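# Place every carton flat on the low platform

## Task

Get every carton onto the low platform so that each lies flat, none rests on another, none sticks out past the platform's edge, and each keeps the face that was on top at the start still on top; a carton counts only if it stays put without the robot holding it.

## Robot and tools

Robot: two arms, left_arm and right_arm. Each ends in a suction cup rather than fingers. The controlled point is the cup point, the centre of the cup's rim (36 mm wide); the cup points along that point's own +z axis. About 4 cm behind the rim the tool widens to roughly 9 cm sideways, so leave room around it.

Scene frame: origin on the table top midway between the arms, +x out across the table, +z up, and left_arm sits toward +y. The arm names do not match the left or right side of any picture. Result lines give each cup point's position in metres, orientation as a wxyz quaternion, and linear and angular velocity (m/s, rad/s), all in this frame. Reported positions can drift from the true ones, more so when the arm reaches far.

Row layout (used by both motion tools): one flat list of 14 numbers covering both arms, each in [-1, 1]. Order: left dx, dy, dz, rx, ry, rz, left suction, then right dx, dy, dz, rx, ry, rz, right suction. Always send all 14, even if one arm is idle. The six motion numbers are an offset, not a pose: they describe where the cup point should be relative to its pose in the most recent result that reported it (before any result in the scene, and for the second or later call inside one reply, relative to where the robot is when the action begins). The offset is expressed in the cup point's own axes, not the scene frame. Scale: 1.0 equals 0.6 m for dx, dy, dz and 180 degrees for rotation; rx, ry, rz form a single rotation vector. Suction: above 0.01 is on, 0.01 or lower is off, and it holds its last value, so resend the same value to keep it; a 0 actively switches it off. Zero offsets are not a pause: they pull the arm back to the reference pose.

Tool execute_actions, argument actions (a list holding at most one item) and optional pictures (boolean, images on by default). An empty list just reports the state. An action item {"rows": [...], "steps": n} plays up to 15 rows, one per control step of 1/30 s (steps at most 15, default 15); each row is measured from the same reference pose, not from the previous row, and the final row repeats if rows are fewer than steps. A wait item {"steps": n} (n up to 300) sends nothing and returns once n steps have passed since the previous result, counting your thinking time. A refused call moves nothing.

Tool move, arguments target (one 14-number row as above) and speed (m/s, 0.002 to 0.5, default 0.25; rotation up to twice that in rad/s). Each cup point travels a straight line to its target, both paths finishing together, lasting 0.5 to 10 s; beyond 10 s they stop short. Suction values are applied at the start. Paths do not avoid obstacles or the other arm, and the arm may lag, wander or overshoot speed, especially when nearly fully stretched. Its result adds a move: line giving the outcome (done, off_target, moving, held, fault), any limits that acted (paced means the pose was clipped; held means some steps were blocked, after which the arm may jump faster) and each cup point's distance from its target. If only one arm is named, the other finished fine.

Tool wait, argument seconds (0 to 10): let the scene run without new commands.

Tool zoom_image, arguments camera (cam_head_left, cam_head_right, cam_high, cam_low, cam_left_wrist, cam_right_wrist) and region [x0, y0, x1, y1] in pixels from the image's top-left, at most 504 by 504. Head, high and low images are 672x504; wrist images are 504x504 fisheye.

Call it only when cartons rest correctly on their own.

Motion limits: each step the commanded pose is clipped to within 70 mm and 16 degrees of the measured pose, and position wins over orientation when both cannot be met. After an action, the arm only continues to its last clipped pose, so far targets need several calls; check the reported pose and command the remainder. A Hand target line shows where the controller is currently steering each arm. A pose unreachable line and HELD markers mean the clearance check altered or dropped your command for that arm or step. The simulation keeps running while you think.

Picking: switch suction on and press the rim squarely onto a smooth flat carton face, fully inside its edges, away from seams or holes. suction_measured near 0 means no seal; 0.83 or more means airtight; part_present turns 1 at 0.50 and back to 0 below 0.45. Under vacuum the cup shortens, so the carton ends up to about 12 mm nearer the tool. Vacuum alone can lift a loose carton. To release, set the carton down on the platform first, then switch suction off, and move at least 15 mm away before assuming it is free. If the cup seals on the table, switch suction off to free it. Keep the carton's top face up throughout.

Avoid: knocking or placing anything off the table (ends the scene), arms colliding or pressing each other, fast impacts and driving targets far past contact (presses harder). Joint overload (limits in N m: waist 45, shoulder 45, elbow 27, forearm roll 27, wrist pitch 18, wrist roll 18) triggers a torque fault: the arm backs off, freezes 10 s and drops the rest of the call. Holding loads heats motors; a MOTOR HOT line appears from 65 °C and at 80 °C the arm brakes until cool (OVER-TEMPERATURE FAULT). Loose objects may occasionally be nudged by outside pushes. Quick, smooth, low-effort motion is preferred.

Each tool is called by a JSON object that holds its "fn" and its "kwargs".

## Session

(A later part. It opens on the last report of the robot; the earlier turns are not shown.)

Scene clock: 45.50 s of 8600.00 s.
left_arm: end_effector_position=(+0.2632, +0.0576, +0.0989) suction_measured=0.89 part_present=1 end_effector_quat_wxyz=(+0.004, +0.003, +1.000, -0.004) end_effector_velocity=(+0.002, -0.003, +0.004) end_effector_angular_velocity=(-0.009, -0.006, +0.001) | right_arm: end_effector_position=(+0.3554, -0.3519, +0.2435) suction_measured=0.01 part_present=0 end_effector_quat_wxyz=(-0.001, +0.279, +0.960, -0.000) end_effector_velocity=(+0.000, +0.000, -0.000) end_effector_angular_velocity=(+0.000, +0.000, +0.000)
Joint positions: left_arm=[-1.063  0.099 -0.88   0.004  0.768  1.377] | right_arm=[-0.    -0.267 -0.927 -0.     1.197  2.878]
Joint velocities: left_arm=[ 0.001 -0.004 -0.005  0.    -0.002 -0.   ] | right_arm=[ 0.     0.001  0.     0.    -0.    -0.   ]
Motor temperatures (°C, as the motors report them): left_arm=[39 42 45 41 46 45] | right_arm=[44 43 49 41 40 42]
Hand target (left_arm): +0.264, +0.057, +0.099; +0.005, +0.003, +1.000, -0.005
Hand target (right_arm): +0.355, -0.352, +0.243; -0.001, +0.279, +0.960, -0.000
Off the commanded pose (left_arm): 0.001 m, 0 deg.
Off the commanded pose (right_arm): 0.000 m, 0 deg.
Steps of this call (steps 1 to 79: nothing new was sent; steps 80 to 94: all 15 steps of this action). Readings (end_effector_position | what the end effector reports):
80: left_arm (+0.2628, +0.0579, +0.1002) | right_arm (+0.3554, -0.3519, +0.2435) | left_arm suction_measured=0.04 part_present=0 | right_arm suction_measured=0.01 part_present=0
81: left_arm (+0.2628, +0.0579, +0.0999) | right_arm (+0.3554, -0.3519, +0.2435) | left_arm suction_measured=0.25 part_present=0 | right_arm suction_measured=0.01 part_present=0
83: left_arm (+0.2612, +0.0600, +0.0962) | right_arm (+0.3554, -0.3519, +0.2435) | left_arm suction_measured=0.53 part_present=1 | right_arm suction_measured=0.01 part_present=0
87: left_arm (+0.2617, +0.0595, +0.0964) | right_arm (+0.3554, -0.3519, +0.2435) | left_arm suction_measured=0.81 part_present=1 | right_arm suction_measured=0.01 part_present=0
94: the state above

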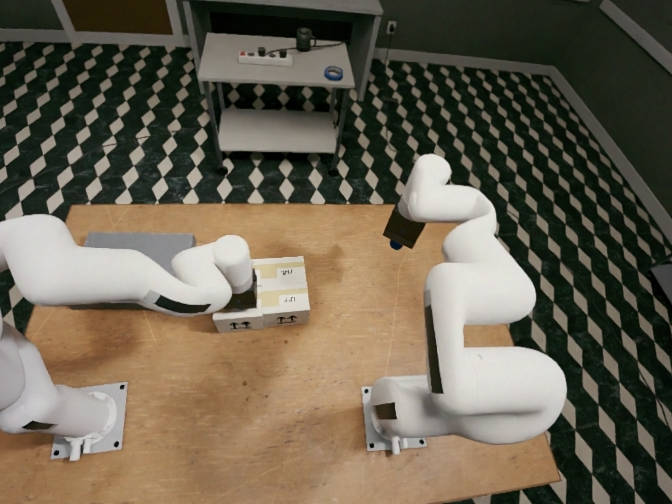

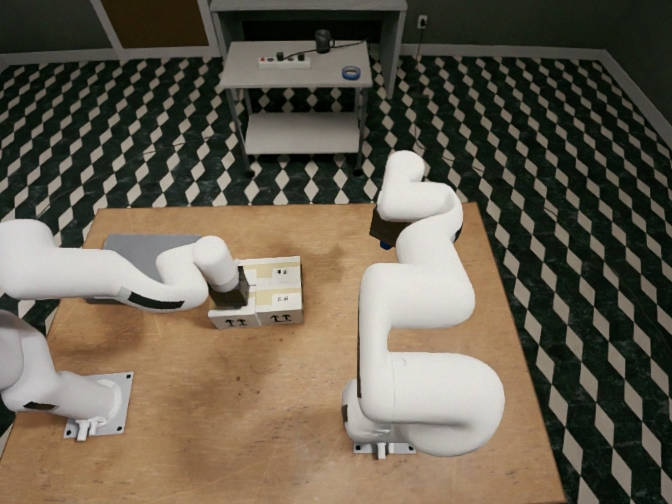

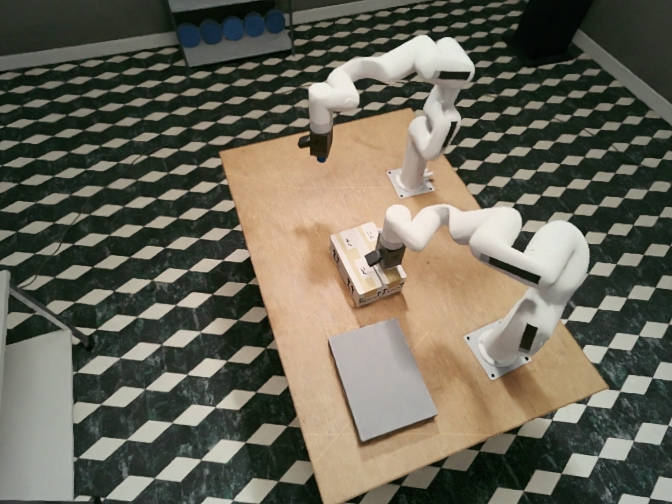

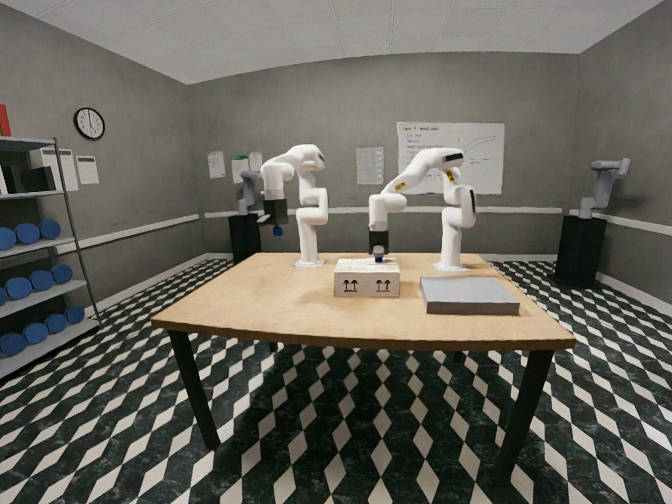

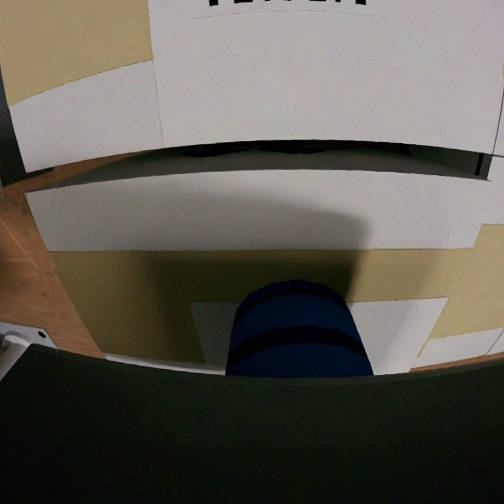

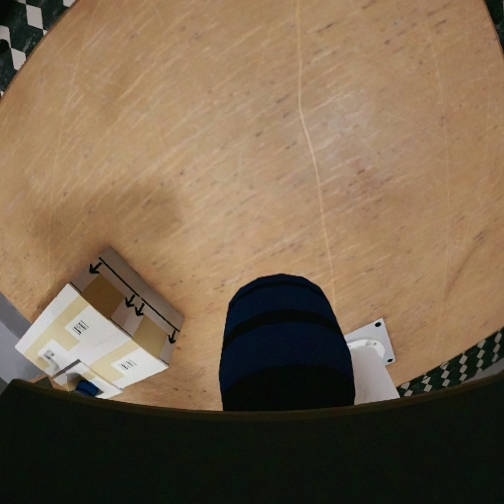

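{"fn": "move", "kwargs": {"target": [0,0,-0.17,0,0,0,1,0,0,0,0,0,0,0], "speed": 0.15}}

{"fn": "move", "kwargs": {"target": [-0.08,0.4,0,0,0,0,1,0,0,0,0,0,0,0], "speed": 0.2}}

Scene clock: 53.83 s of 8600.00 s.
left_arm: end_effector_position=(+0.2627, +0.0587, +0.2004) suction_measured=0.90 part_present=1 end_effector_quat_wxyz=(+0.004, +0.003, +1.000, -0.004) end_effector_velocity=(+0.001, -0.003, +0.006) end_effector_angular_velocity=(-0.011, -0.008, -0.001) | right_arm: end_effector_position=(+0.3554, -0.3519, +0.2435) suction_measured=0.01 part_present=0 end_effector_quat_wxyz=(-0.001, +0.279, +0.960, -0.000) end_effector_velocity=(-0.000, -0.000, -0.000) end_effector_angular_velocity=(+0.000, +0.001, -0.001)
Joint positions: left_arm=[-1.063 -0.051 -1.019  0.004  1.06   1.377] | right_arm=[-0.    -0.267 -0.927 -0.     1.197  2.878]
Joint velocities: left_arm=[-0.001 -0.005 -0.009  0.     0.001 -0.   ] | right_arm=[-0.     0.    -0.     0.     0.001  0.001]
Motor temperatures (°C, as the motors report them): left_arm=[39 42 46 41 46 45] | right_arm=[44 43 49 41 40 42]
Hand target (left_arm): +0.263, +0.058, +0.201; +0.005, +0.003, +1.000, -0.004
Hand target (right_arm): +0.355, -0.352, +0.243; -0.001, +0.279, +0.960, -0.000
Off the commanded pose (left_arm): 0.001 m, 0 deg.
Off the commanded pose (right_arm): 0.000 m, 0 deg.
After step 90, 4.20 s passed at rest.
move: done

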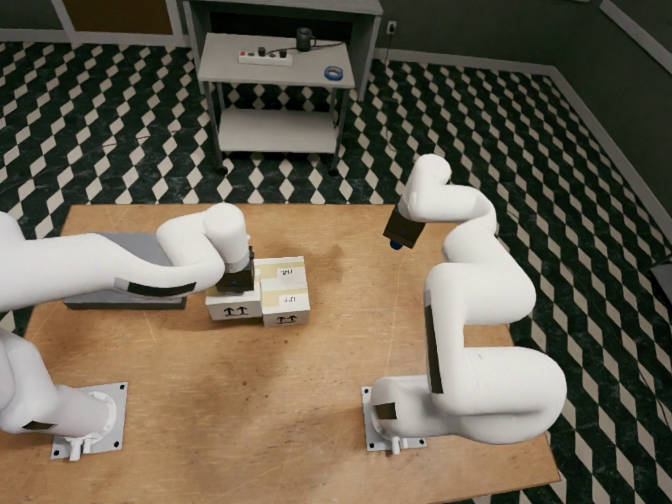

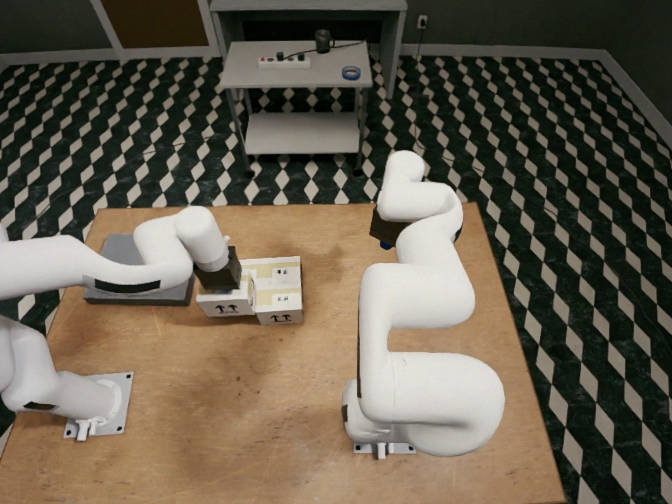

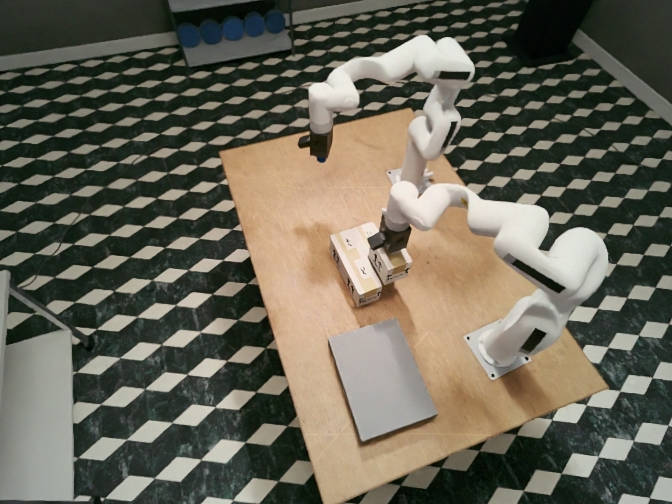

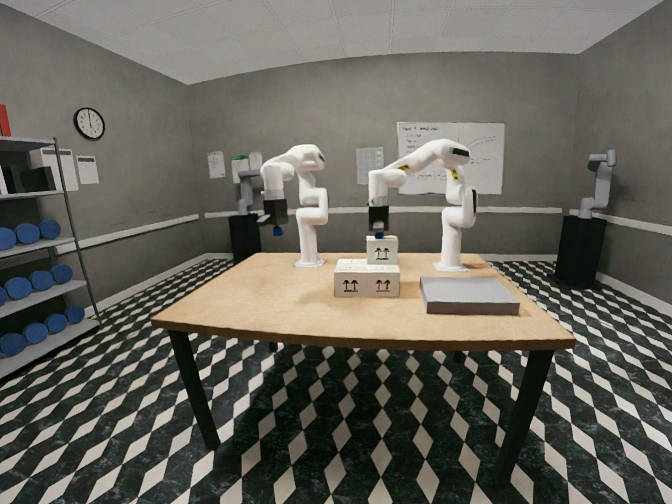

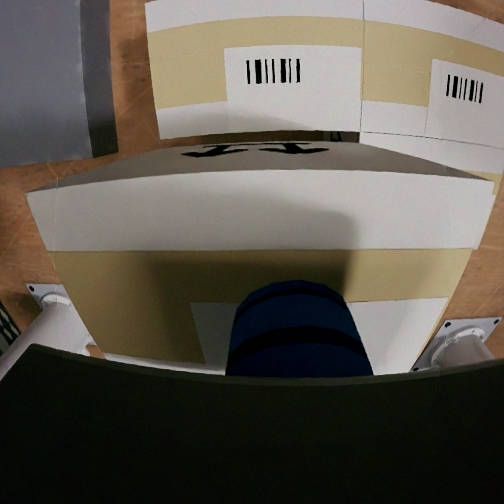

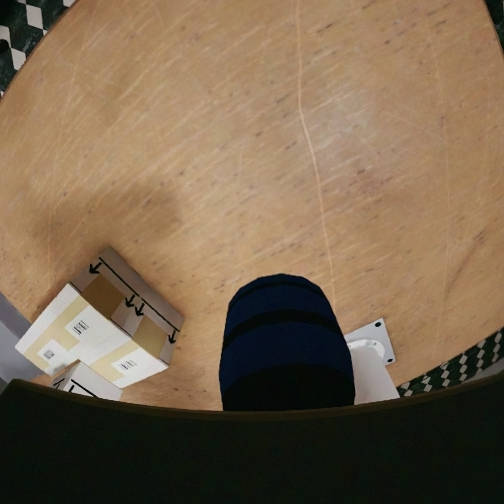

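Scene clock: 55.50 s of 8600.00 s.
left_arm: end_effector_position=(+0.3127, +0.2992, +0.1997) suction_measured=0.90 part_present=1 end_effector_quat_wxyz=(+0.005, +0.003, +1.000, -0.001) end_effector_velocity=(+0.000, +0.001, -0.000) end_effector_angular_velocity=(-0.001, +0.001, -0.000) | right_arm: end_effector_position=(+0.3554, -0.3519, +0.2435) suction_measured=0.01 part_present=0 end_effector_quat_wxyz=(-0.001, +0.279, +0.960, -0.000) end_effector_velocity=(-0.000, +0.000, -0.000) end_effector_angular_velocity=(+0.000, +0.001, +0.000)
Joint positions: left_arm=[-0.509 -0.488 -0.611  0.002  1.089  1.932] | right_arm=[-0.    -0.267 -0.927 -0.     1.197  2.878]
Joint velocities: left_arm=[ 0.005 -0.001  0.001 -0.001  0.     0.005] | right_arm=[ 0.     0.     0.     0.     0.001 -0.   ]
Motor temperatures (°C, as the motors report them): left_arm=[39 42 46 41 46 45] | right_arm=[44 43 49 41 40 42]
Hand target (left_arm): +0.313, +0.300, +0.200; +0.005, +0.003, +1.000, -0.001
Hand target (right_arm): +0.355, -0.352, +0.243; -0.001, +0.279, +0.960, -0.000
Off the commanded pose (left_arm): 0.001 m, 0 deg.
Off the commanded pose (right_arm): 0.000 m, 0 deg.
move: done

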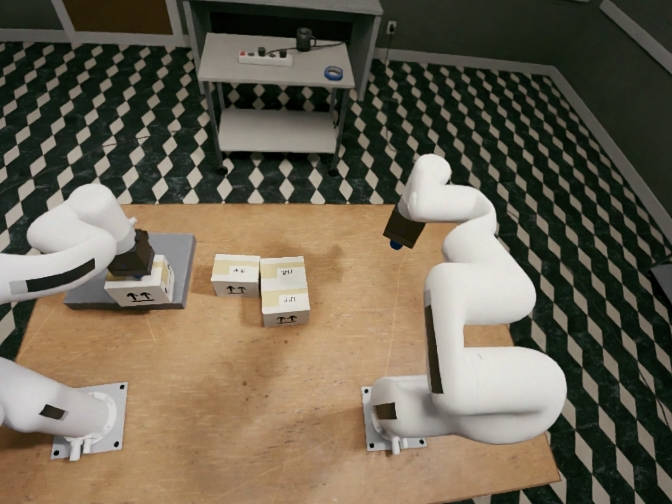

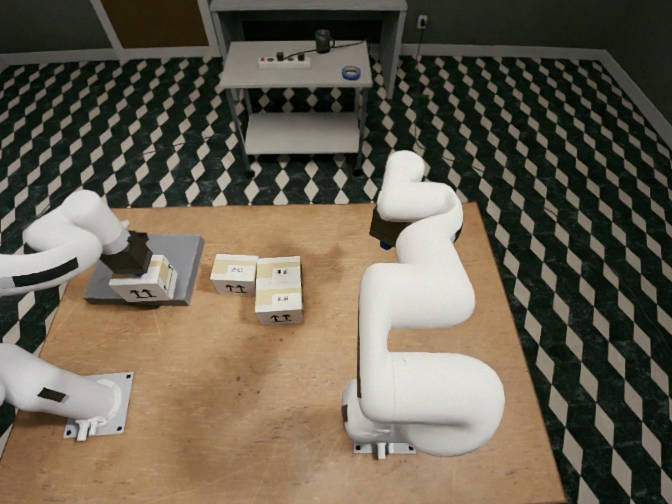

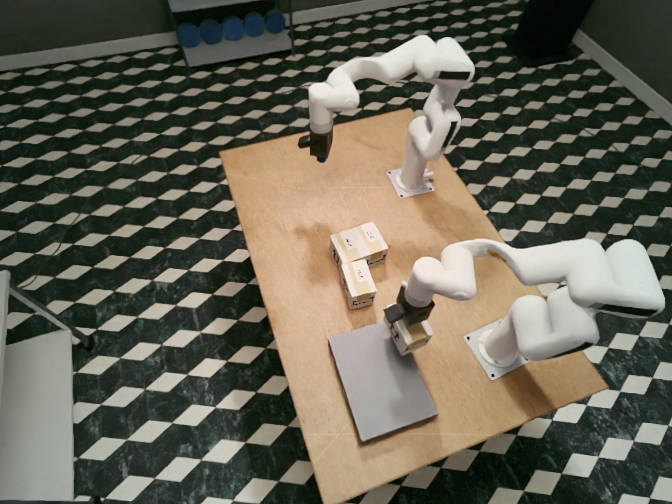

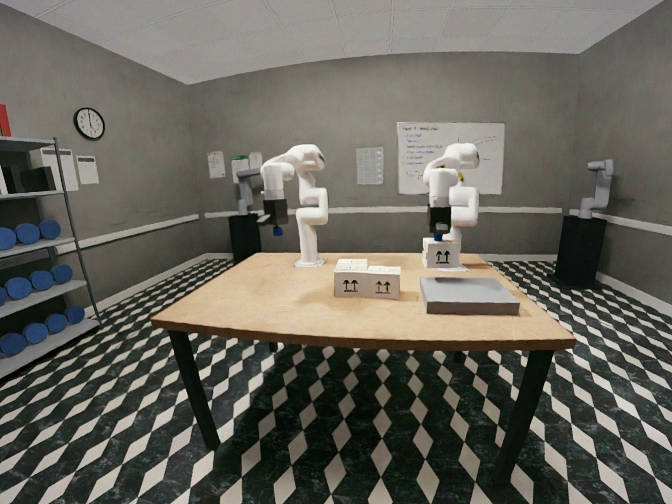

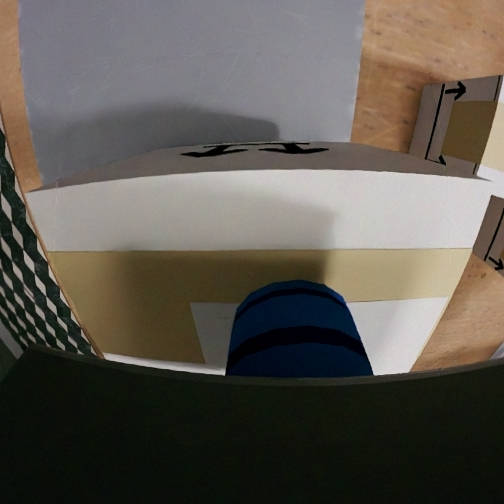

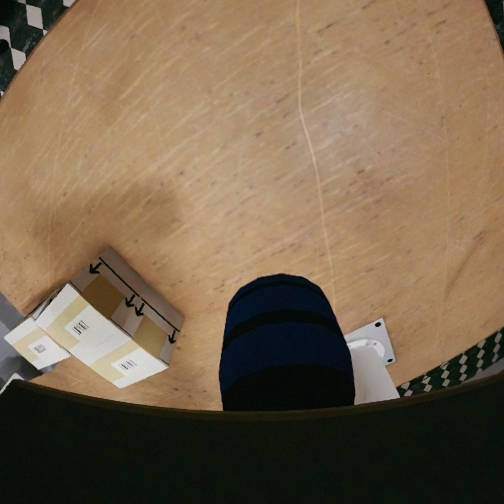

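{"fn": "move", "kwargs": {"target": [0,0.02,0.08,0,0,0,1,0,0,0,0,0,0,0], "speed": 0.1}}

Scene clock: 65.87 s of 8600.00 s.
left_arm: end_effector_position=(+0.3134, +0.3108, +0.1521) suction_measured=0.90 part_present=1 end_effector_quat_wxyz=(+0.006, +0.003, +1.000, -0.001) end_effector_velocity=(-0.000, +0.001, -0.002) end_effector_angular_velocity=(+0.000, +0.001, +0.000) | right_arm: end_effector_position=(+0.3554, -0.3519, +0.2435) suction_measured=0.01 part_present=0 end_effector_quat_wxyz=(-0.001, +0.279, +0.960, -0.000) end_effector_velocity=(+0.000, -0.000, -0.000) end_effector_angular_velocity=(+0.000, -0.000, -0.000)
Joint positions: left_arm=[-0.476 -0.441 -0.504  0.002  0.933  1.966] | right_arm=[-0.    -0.267 -0.927 -0.     1.197  2.878]
Joint velocities: left_arm=[ 0.001  0.001  0.003 -0.    -0.004  0.001] | right_arm=[-0.  0. -0.  0. -0.  0.]
Motor temperatures (°C, as the motors report them): left_arm=[39 42 48 41 46 45] | right_arm=[44 43 49 41 40 42]
Hand target (left_arm): +0.313, +0.311, +0.152; +0.005, +0.003, +1.000, -0.001
Hand target (right_arm): +0.355, -0.352, +0.243; -0.001, +0.279, +0.960, -0.000
Off the commanded pose (left_arm): 0.001 m, 0 deg.
Off the commanded pose (right_arm): 0.000 m, 0 deg.
After step 90, 6.50 s passed at rest.
move: done

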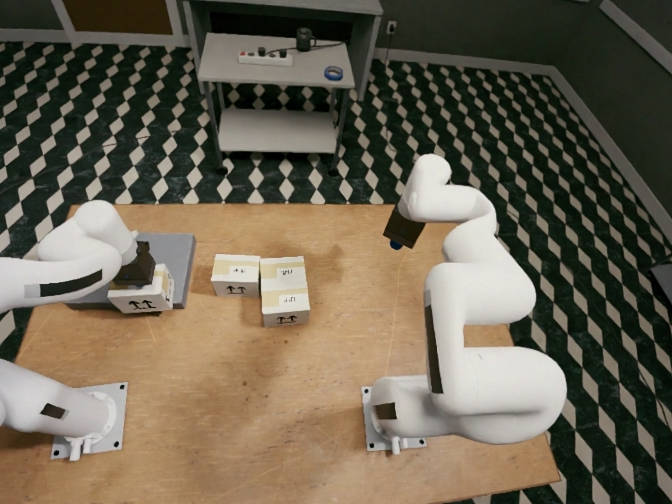

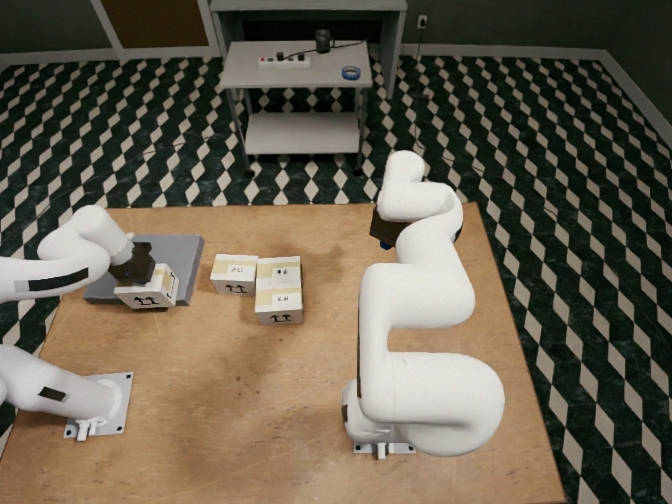

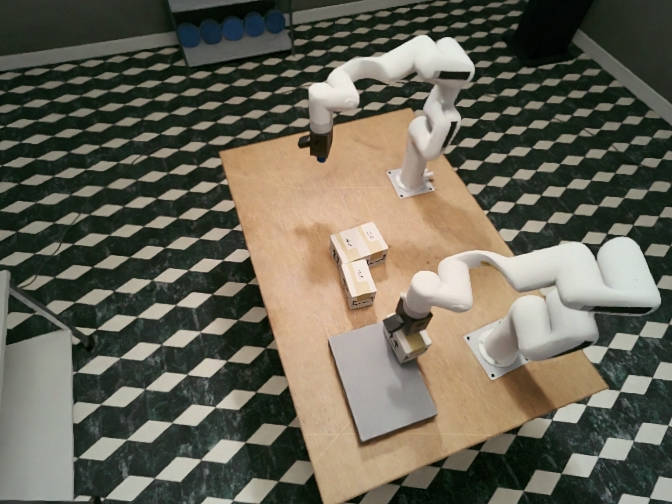

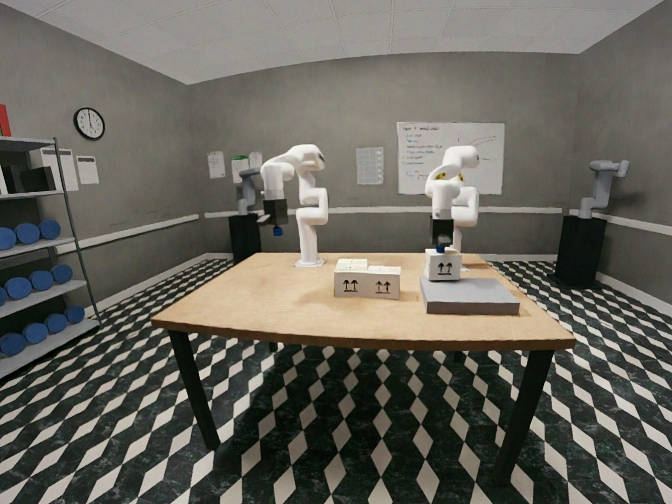

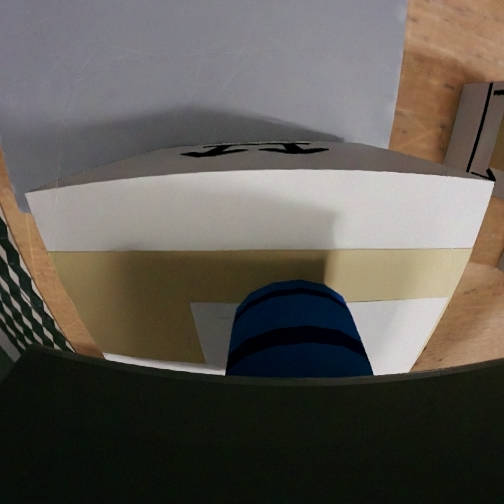

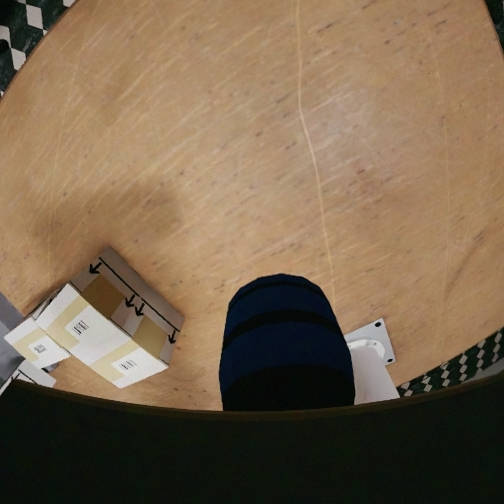

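{"fn": "move", "kwargs": {"target": [-0.065,0,0.01,0,0,0,1,0,0,0,0,0,0,0], "speed": 0.1}}

{"fn": "zoom_image", "kwargs": {"camera": "cam_head_left", "region": [40, 200, 240, 330]}}

{"fn": "zoom_image", "kwargs": {"camera": "cam_high", "region": [310, 280, 470, 450]}}

{"fn": "zoom_image", "kwargs": {"camera": "cam_low", "region": [400, 230, 540, 325]}}

Scene clock: 73.33 s of 8600.00 s.
left_arm: end_effector_position=(+0.3523, +0.3106, +0.1462) suction_measured=0.90 part_present=1 end_effector_quat_wxyz=(+0.006, +0.004, +1.000, -0.001) end_effector_velocity=(+0.002, +0.000, +0.001) end_effector_angular_velocity=(-0.001, -0.003, +0.000) | right_arm: end_effector_position=(+0.3554, -0.3519, +0.2435) suction_measured=0.01 part_present=0 end_effector_quat_wxyz=(-0.001, +0.279, +0.960, -0.000) end_effector_velocity=(+0.000, +0.000, +0.000) end_effector_angular_velocity=(+0.000, -0.001, +0.000)
Joint positions: left_arm=[-0.435 -0.292 -0.611  0.002  0.891  2.007] | right_arm=[-0.    -0.267 -0.927 -0.     1.197  2.878]
Joint velocities: left_arm=[ 0.001  0.002 -0.003 -0.    -0.001  0.001] | right_arm=[ 0.    -0.    -0.     0.    -0.001 -0.   ]
Motor temperatures (°C, as the motors report them): left_arm=[39 41 48 41 47 45] | right_arm=[44 43 49 41 40 42]
Hand target (left_arm): +0.352, +0.311, +0.146; +0.006, +0.004, +1.000, -0.001
Hand target (right_arm): +0.355, -0.352, +0.243; -0.001, +0.279, +0.960, -0.000
Off the commanded pose (left_arm): 0.000 m, 0 deg.
Off the commanded pose (right_arm): 0.000 m, 0 deg.
After step 90, 3.67 s passed at rest.
move: done

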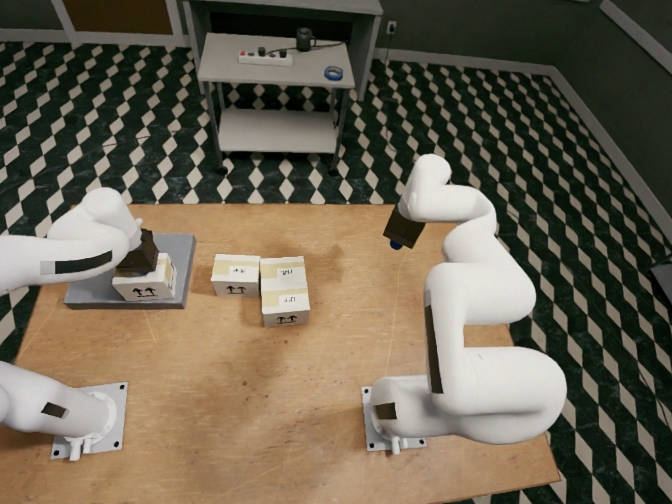

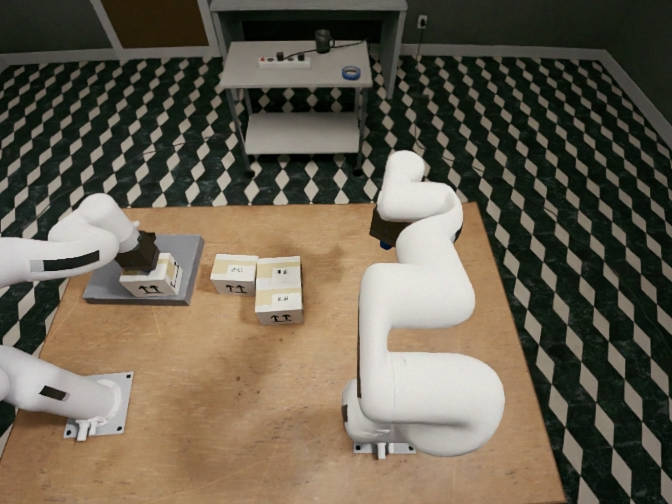

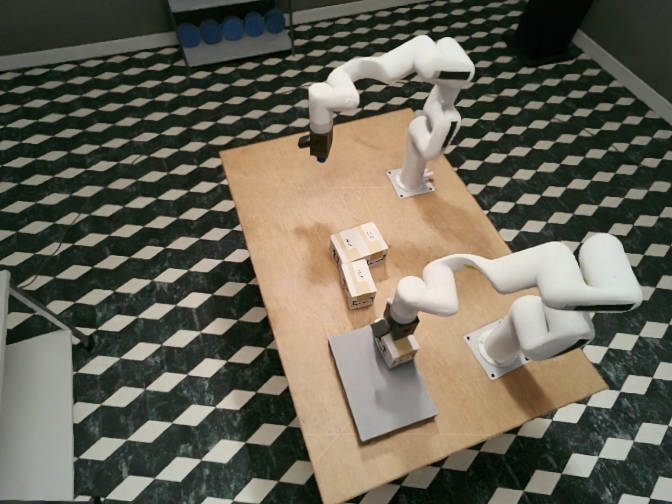

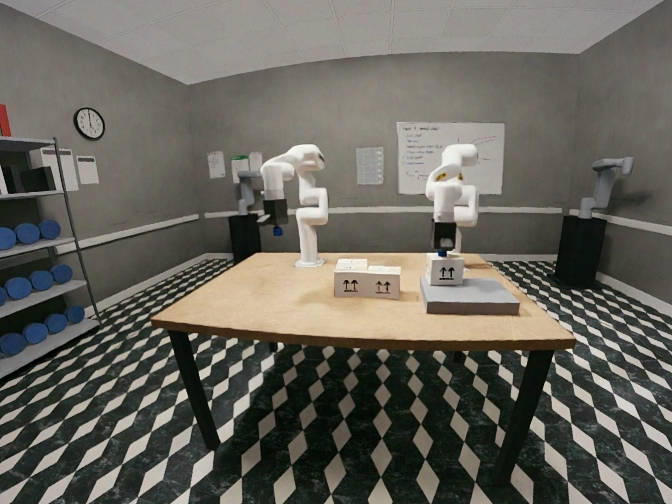

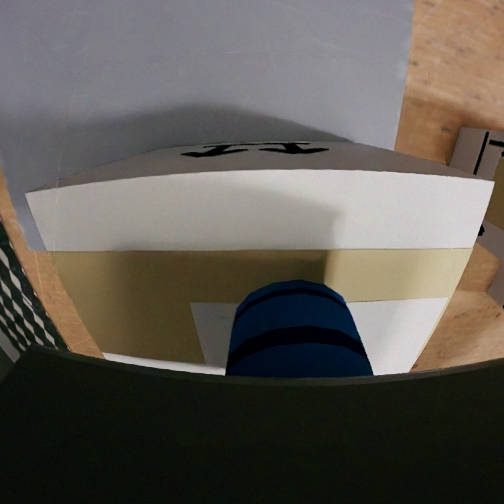

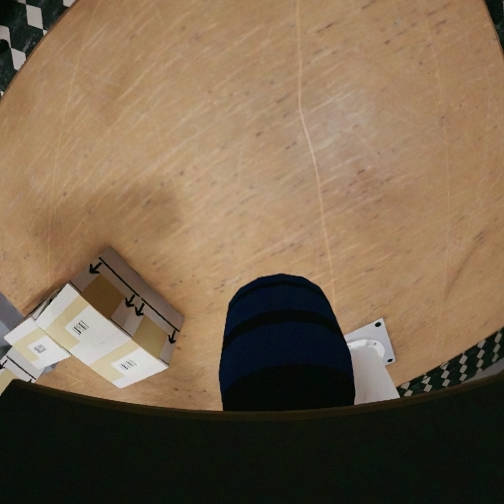

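Region (40, 200, 240, 330) of cam_head_left's 672x504 image, scaled by 2.520, with more detail than that image has; it fills the top 328 rows of this view, and the rest is white.

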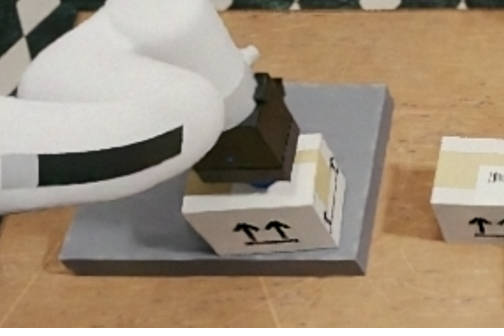

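Region (310, 280, 470, 450) of cam_high's 672x504 image, scaled by 2.965, with more detail than that image has; it fills the left 474 columns of this view, and the rest is white.

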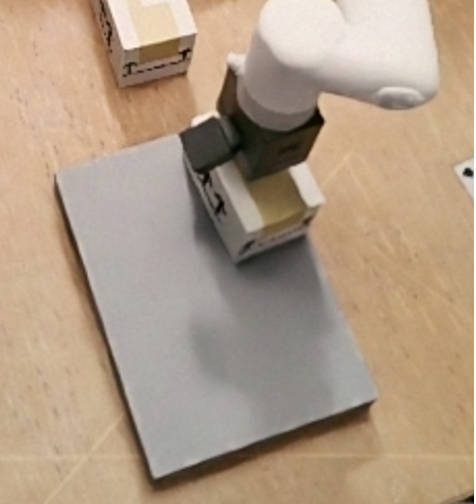

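Region (400, 230, 540, 325) of cam_low's 672x504 image, scaled by 3.600, with more detail than that image has; it fills the top 342 rows of this view, and the rest is white.

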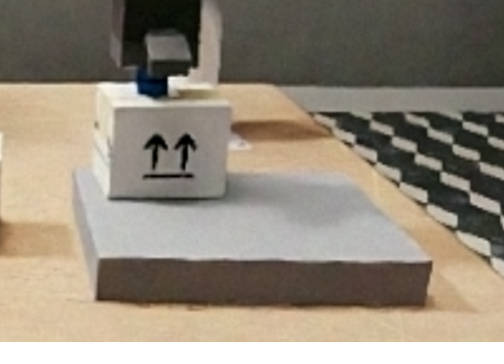

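{"fn": "move", "kwargs": {"target": [0,0,0.012,0,0,0,1,0,0,0,0,0,0,0], "speed": 0.02}}

{"fn": "zoom_image", "kwargs": {"camera": "cam_low", "region": [400, 230, 540, 325]}}

Scene clock: 78.83 s of 8600.00 s.
left_arm: end_effector_position=(+0.3543, +0.3098, +0.1422) suction_measured=0.90 part_present=1 end_effector_quat_wxyz=(+0.009, +0.004, +1.000, -0.003) end_effector_velocity=(-0.001, +0.000, -0.002) end_effector_angular_velocity=(+0.001, +0.002, -0.002) | right_arm: end_effector_position=(+0.3554, -0.3519, +0.2435) suction_measured=0.01 part_present=0 end_effector_quat_wxyz=(-0.001, +0.279, +0.960, -0.000) end_effector_velocity=(-0.000, +0.000, -0.000) end_effector_angular_velocity=(+0.000, +0.000, +0.000)
Joint positions: left_arm=[-0.435 -0.282 -0.604  0.002  0.868  2.007] | right_arm=[-0.    -0.267 -0.927 -0.     1.197  2.878]
Joint velocities: left_arm=[-0.001  0.003  0.003  0.    -0.004  0.001] | right_arm=[0. 0. 0. 0. 0. 0.]
Motor temperatures (°C, as the motors report them): left_arm=[39 41 48 41 47 45] | right_arm=[44 43 49 41 40 42]
Hand target (left_arm): +0.352, +0.311, +0.139; +0.006, +0.004, +1.000, -0.001
Hand target (right_arm): +0.355, -0.352, +0.243; -0.001, +0.279, +0.960, -0.000
Off the commanded pose (left_arm): 0.004 m, 0 deg.
Off the commanded pose (right_arm): 0.000 m, 0 deg.
After step 90, 1.80 s passed at rest.
move: off_target (left_arm)

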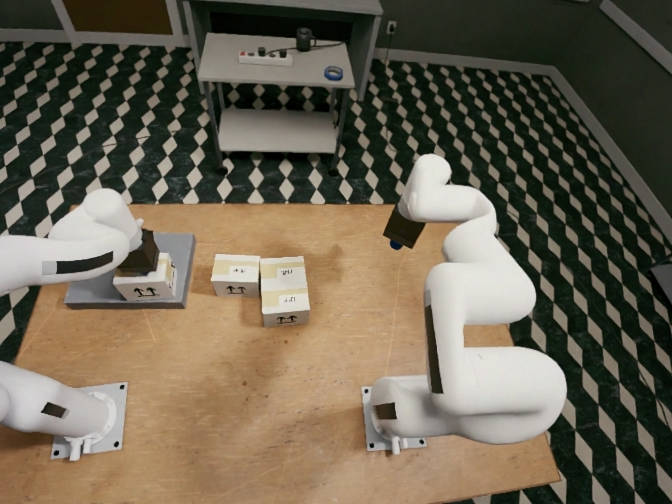

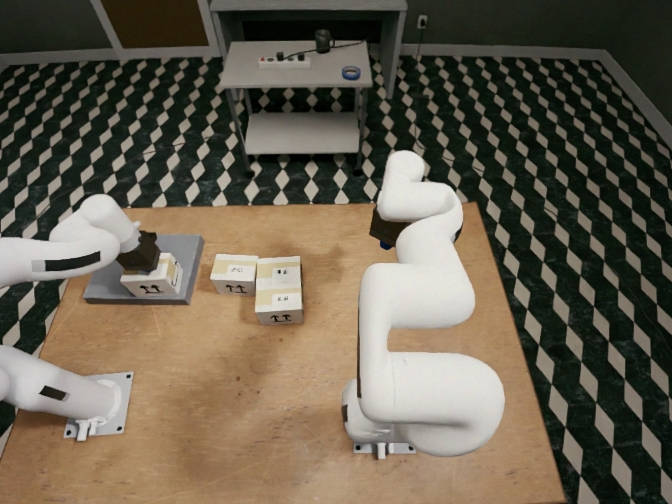

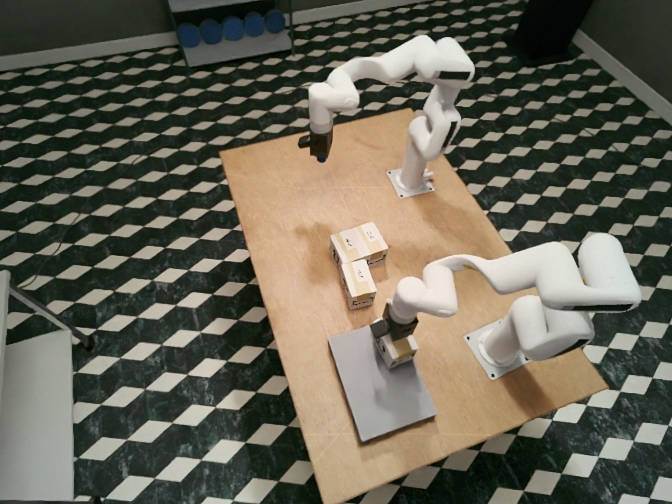

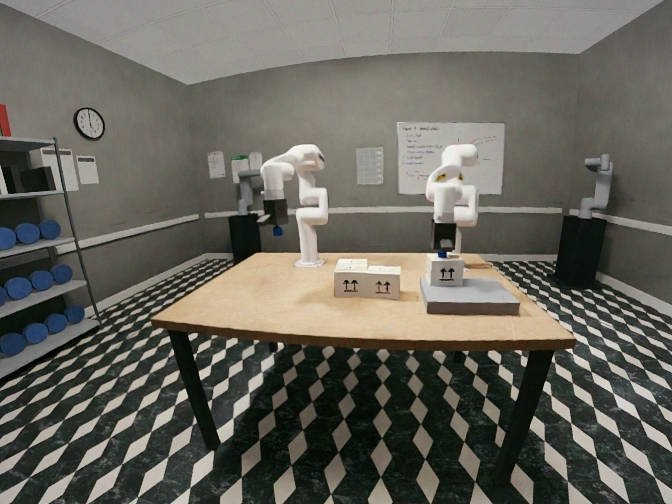

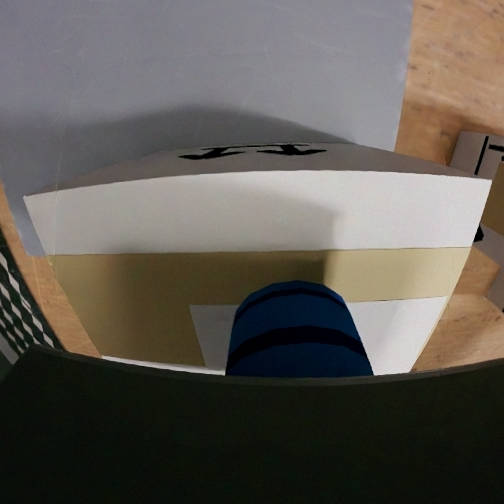

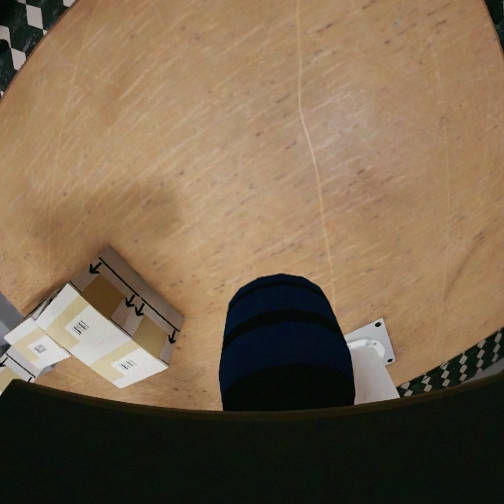

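Region (400, 230, 540, 325) of cam_low's 672x504 image, scaled by 3.600, with more detail than that image has; it fills the top 342 rows of this view, and the rest is white.

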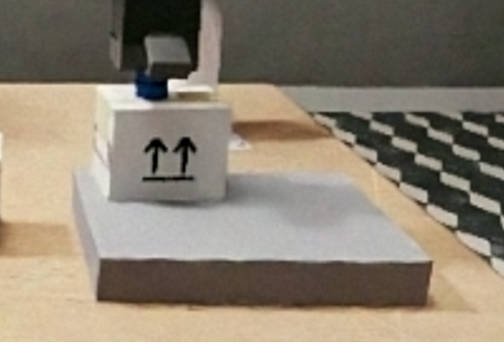

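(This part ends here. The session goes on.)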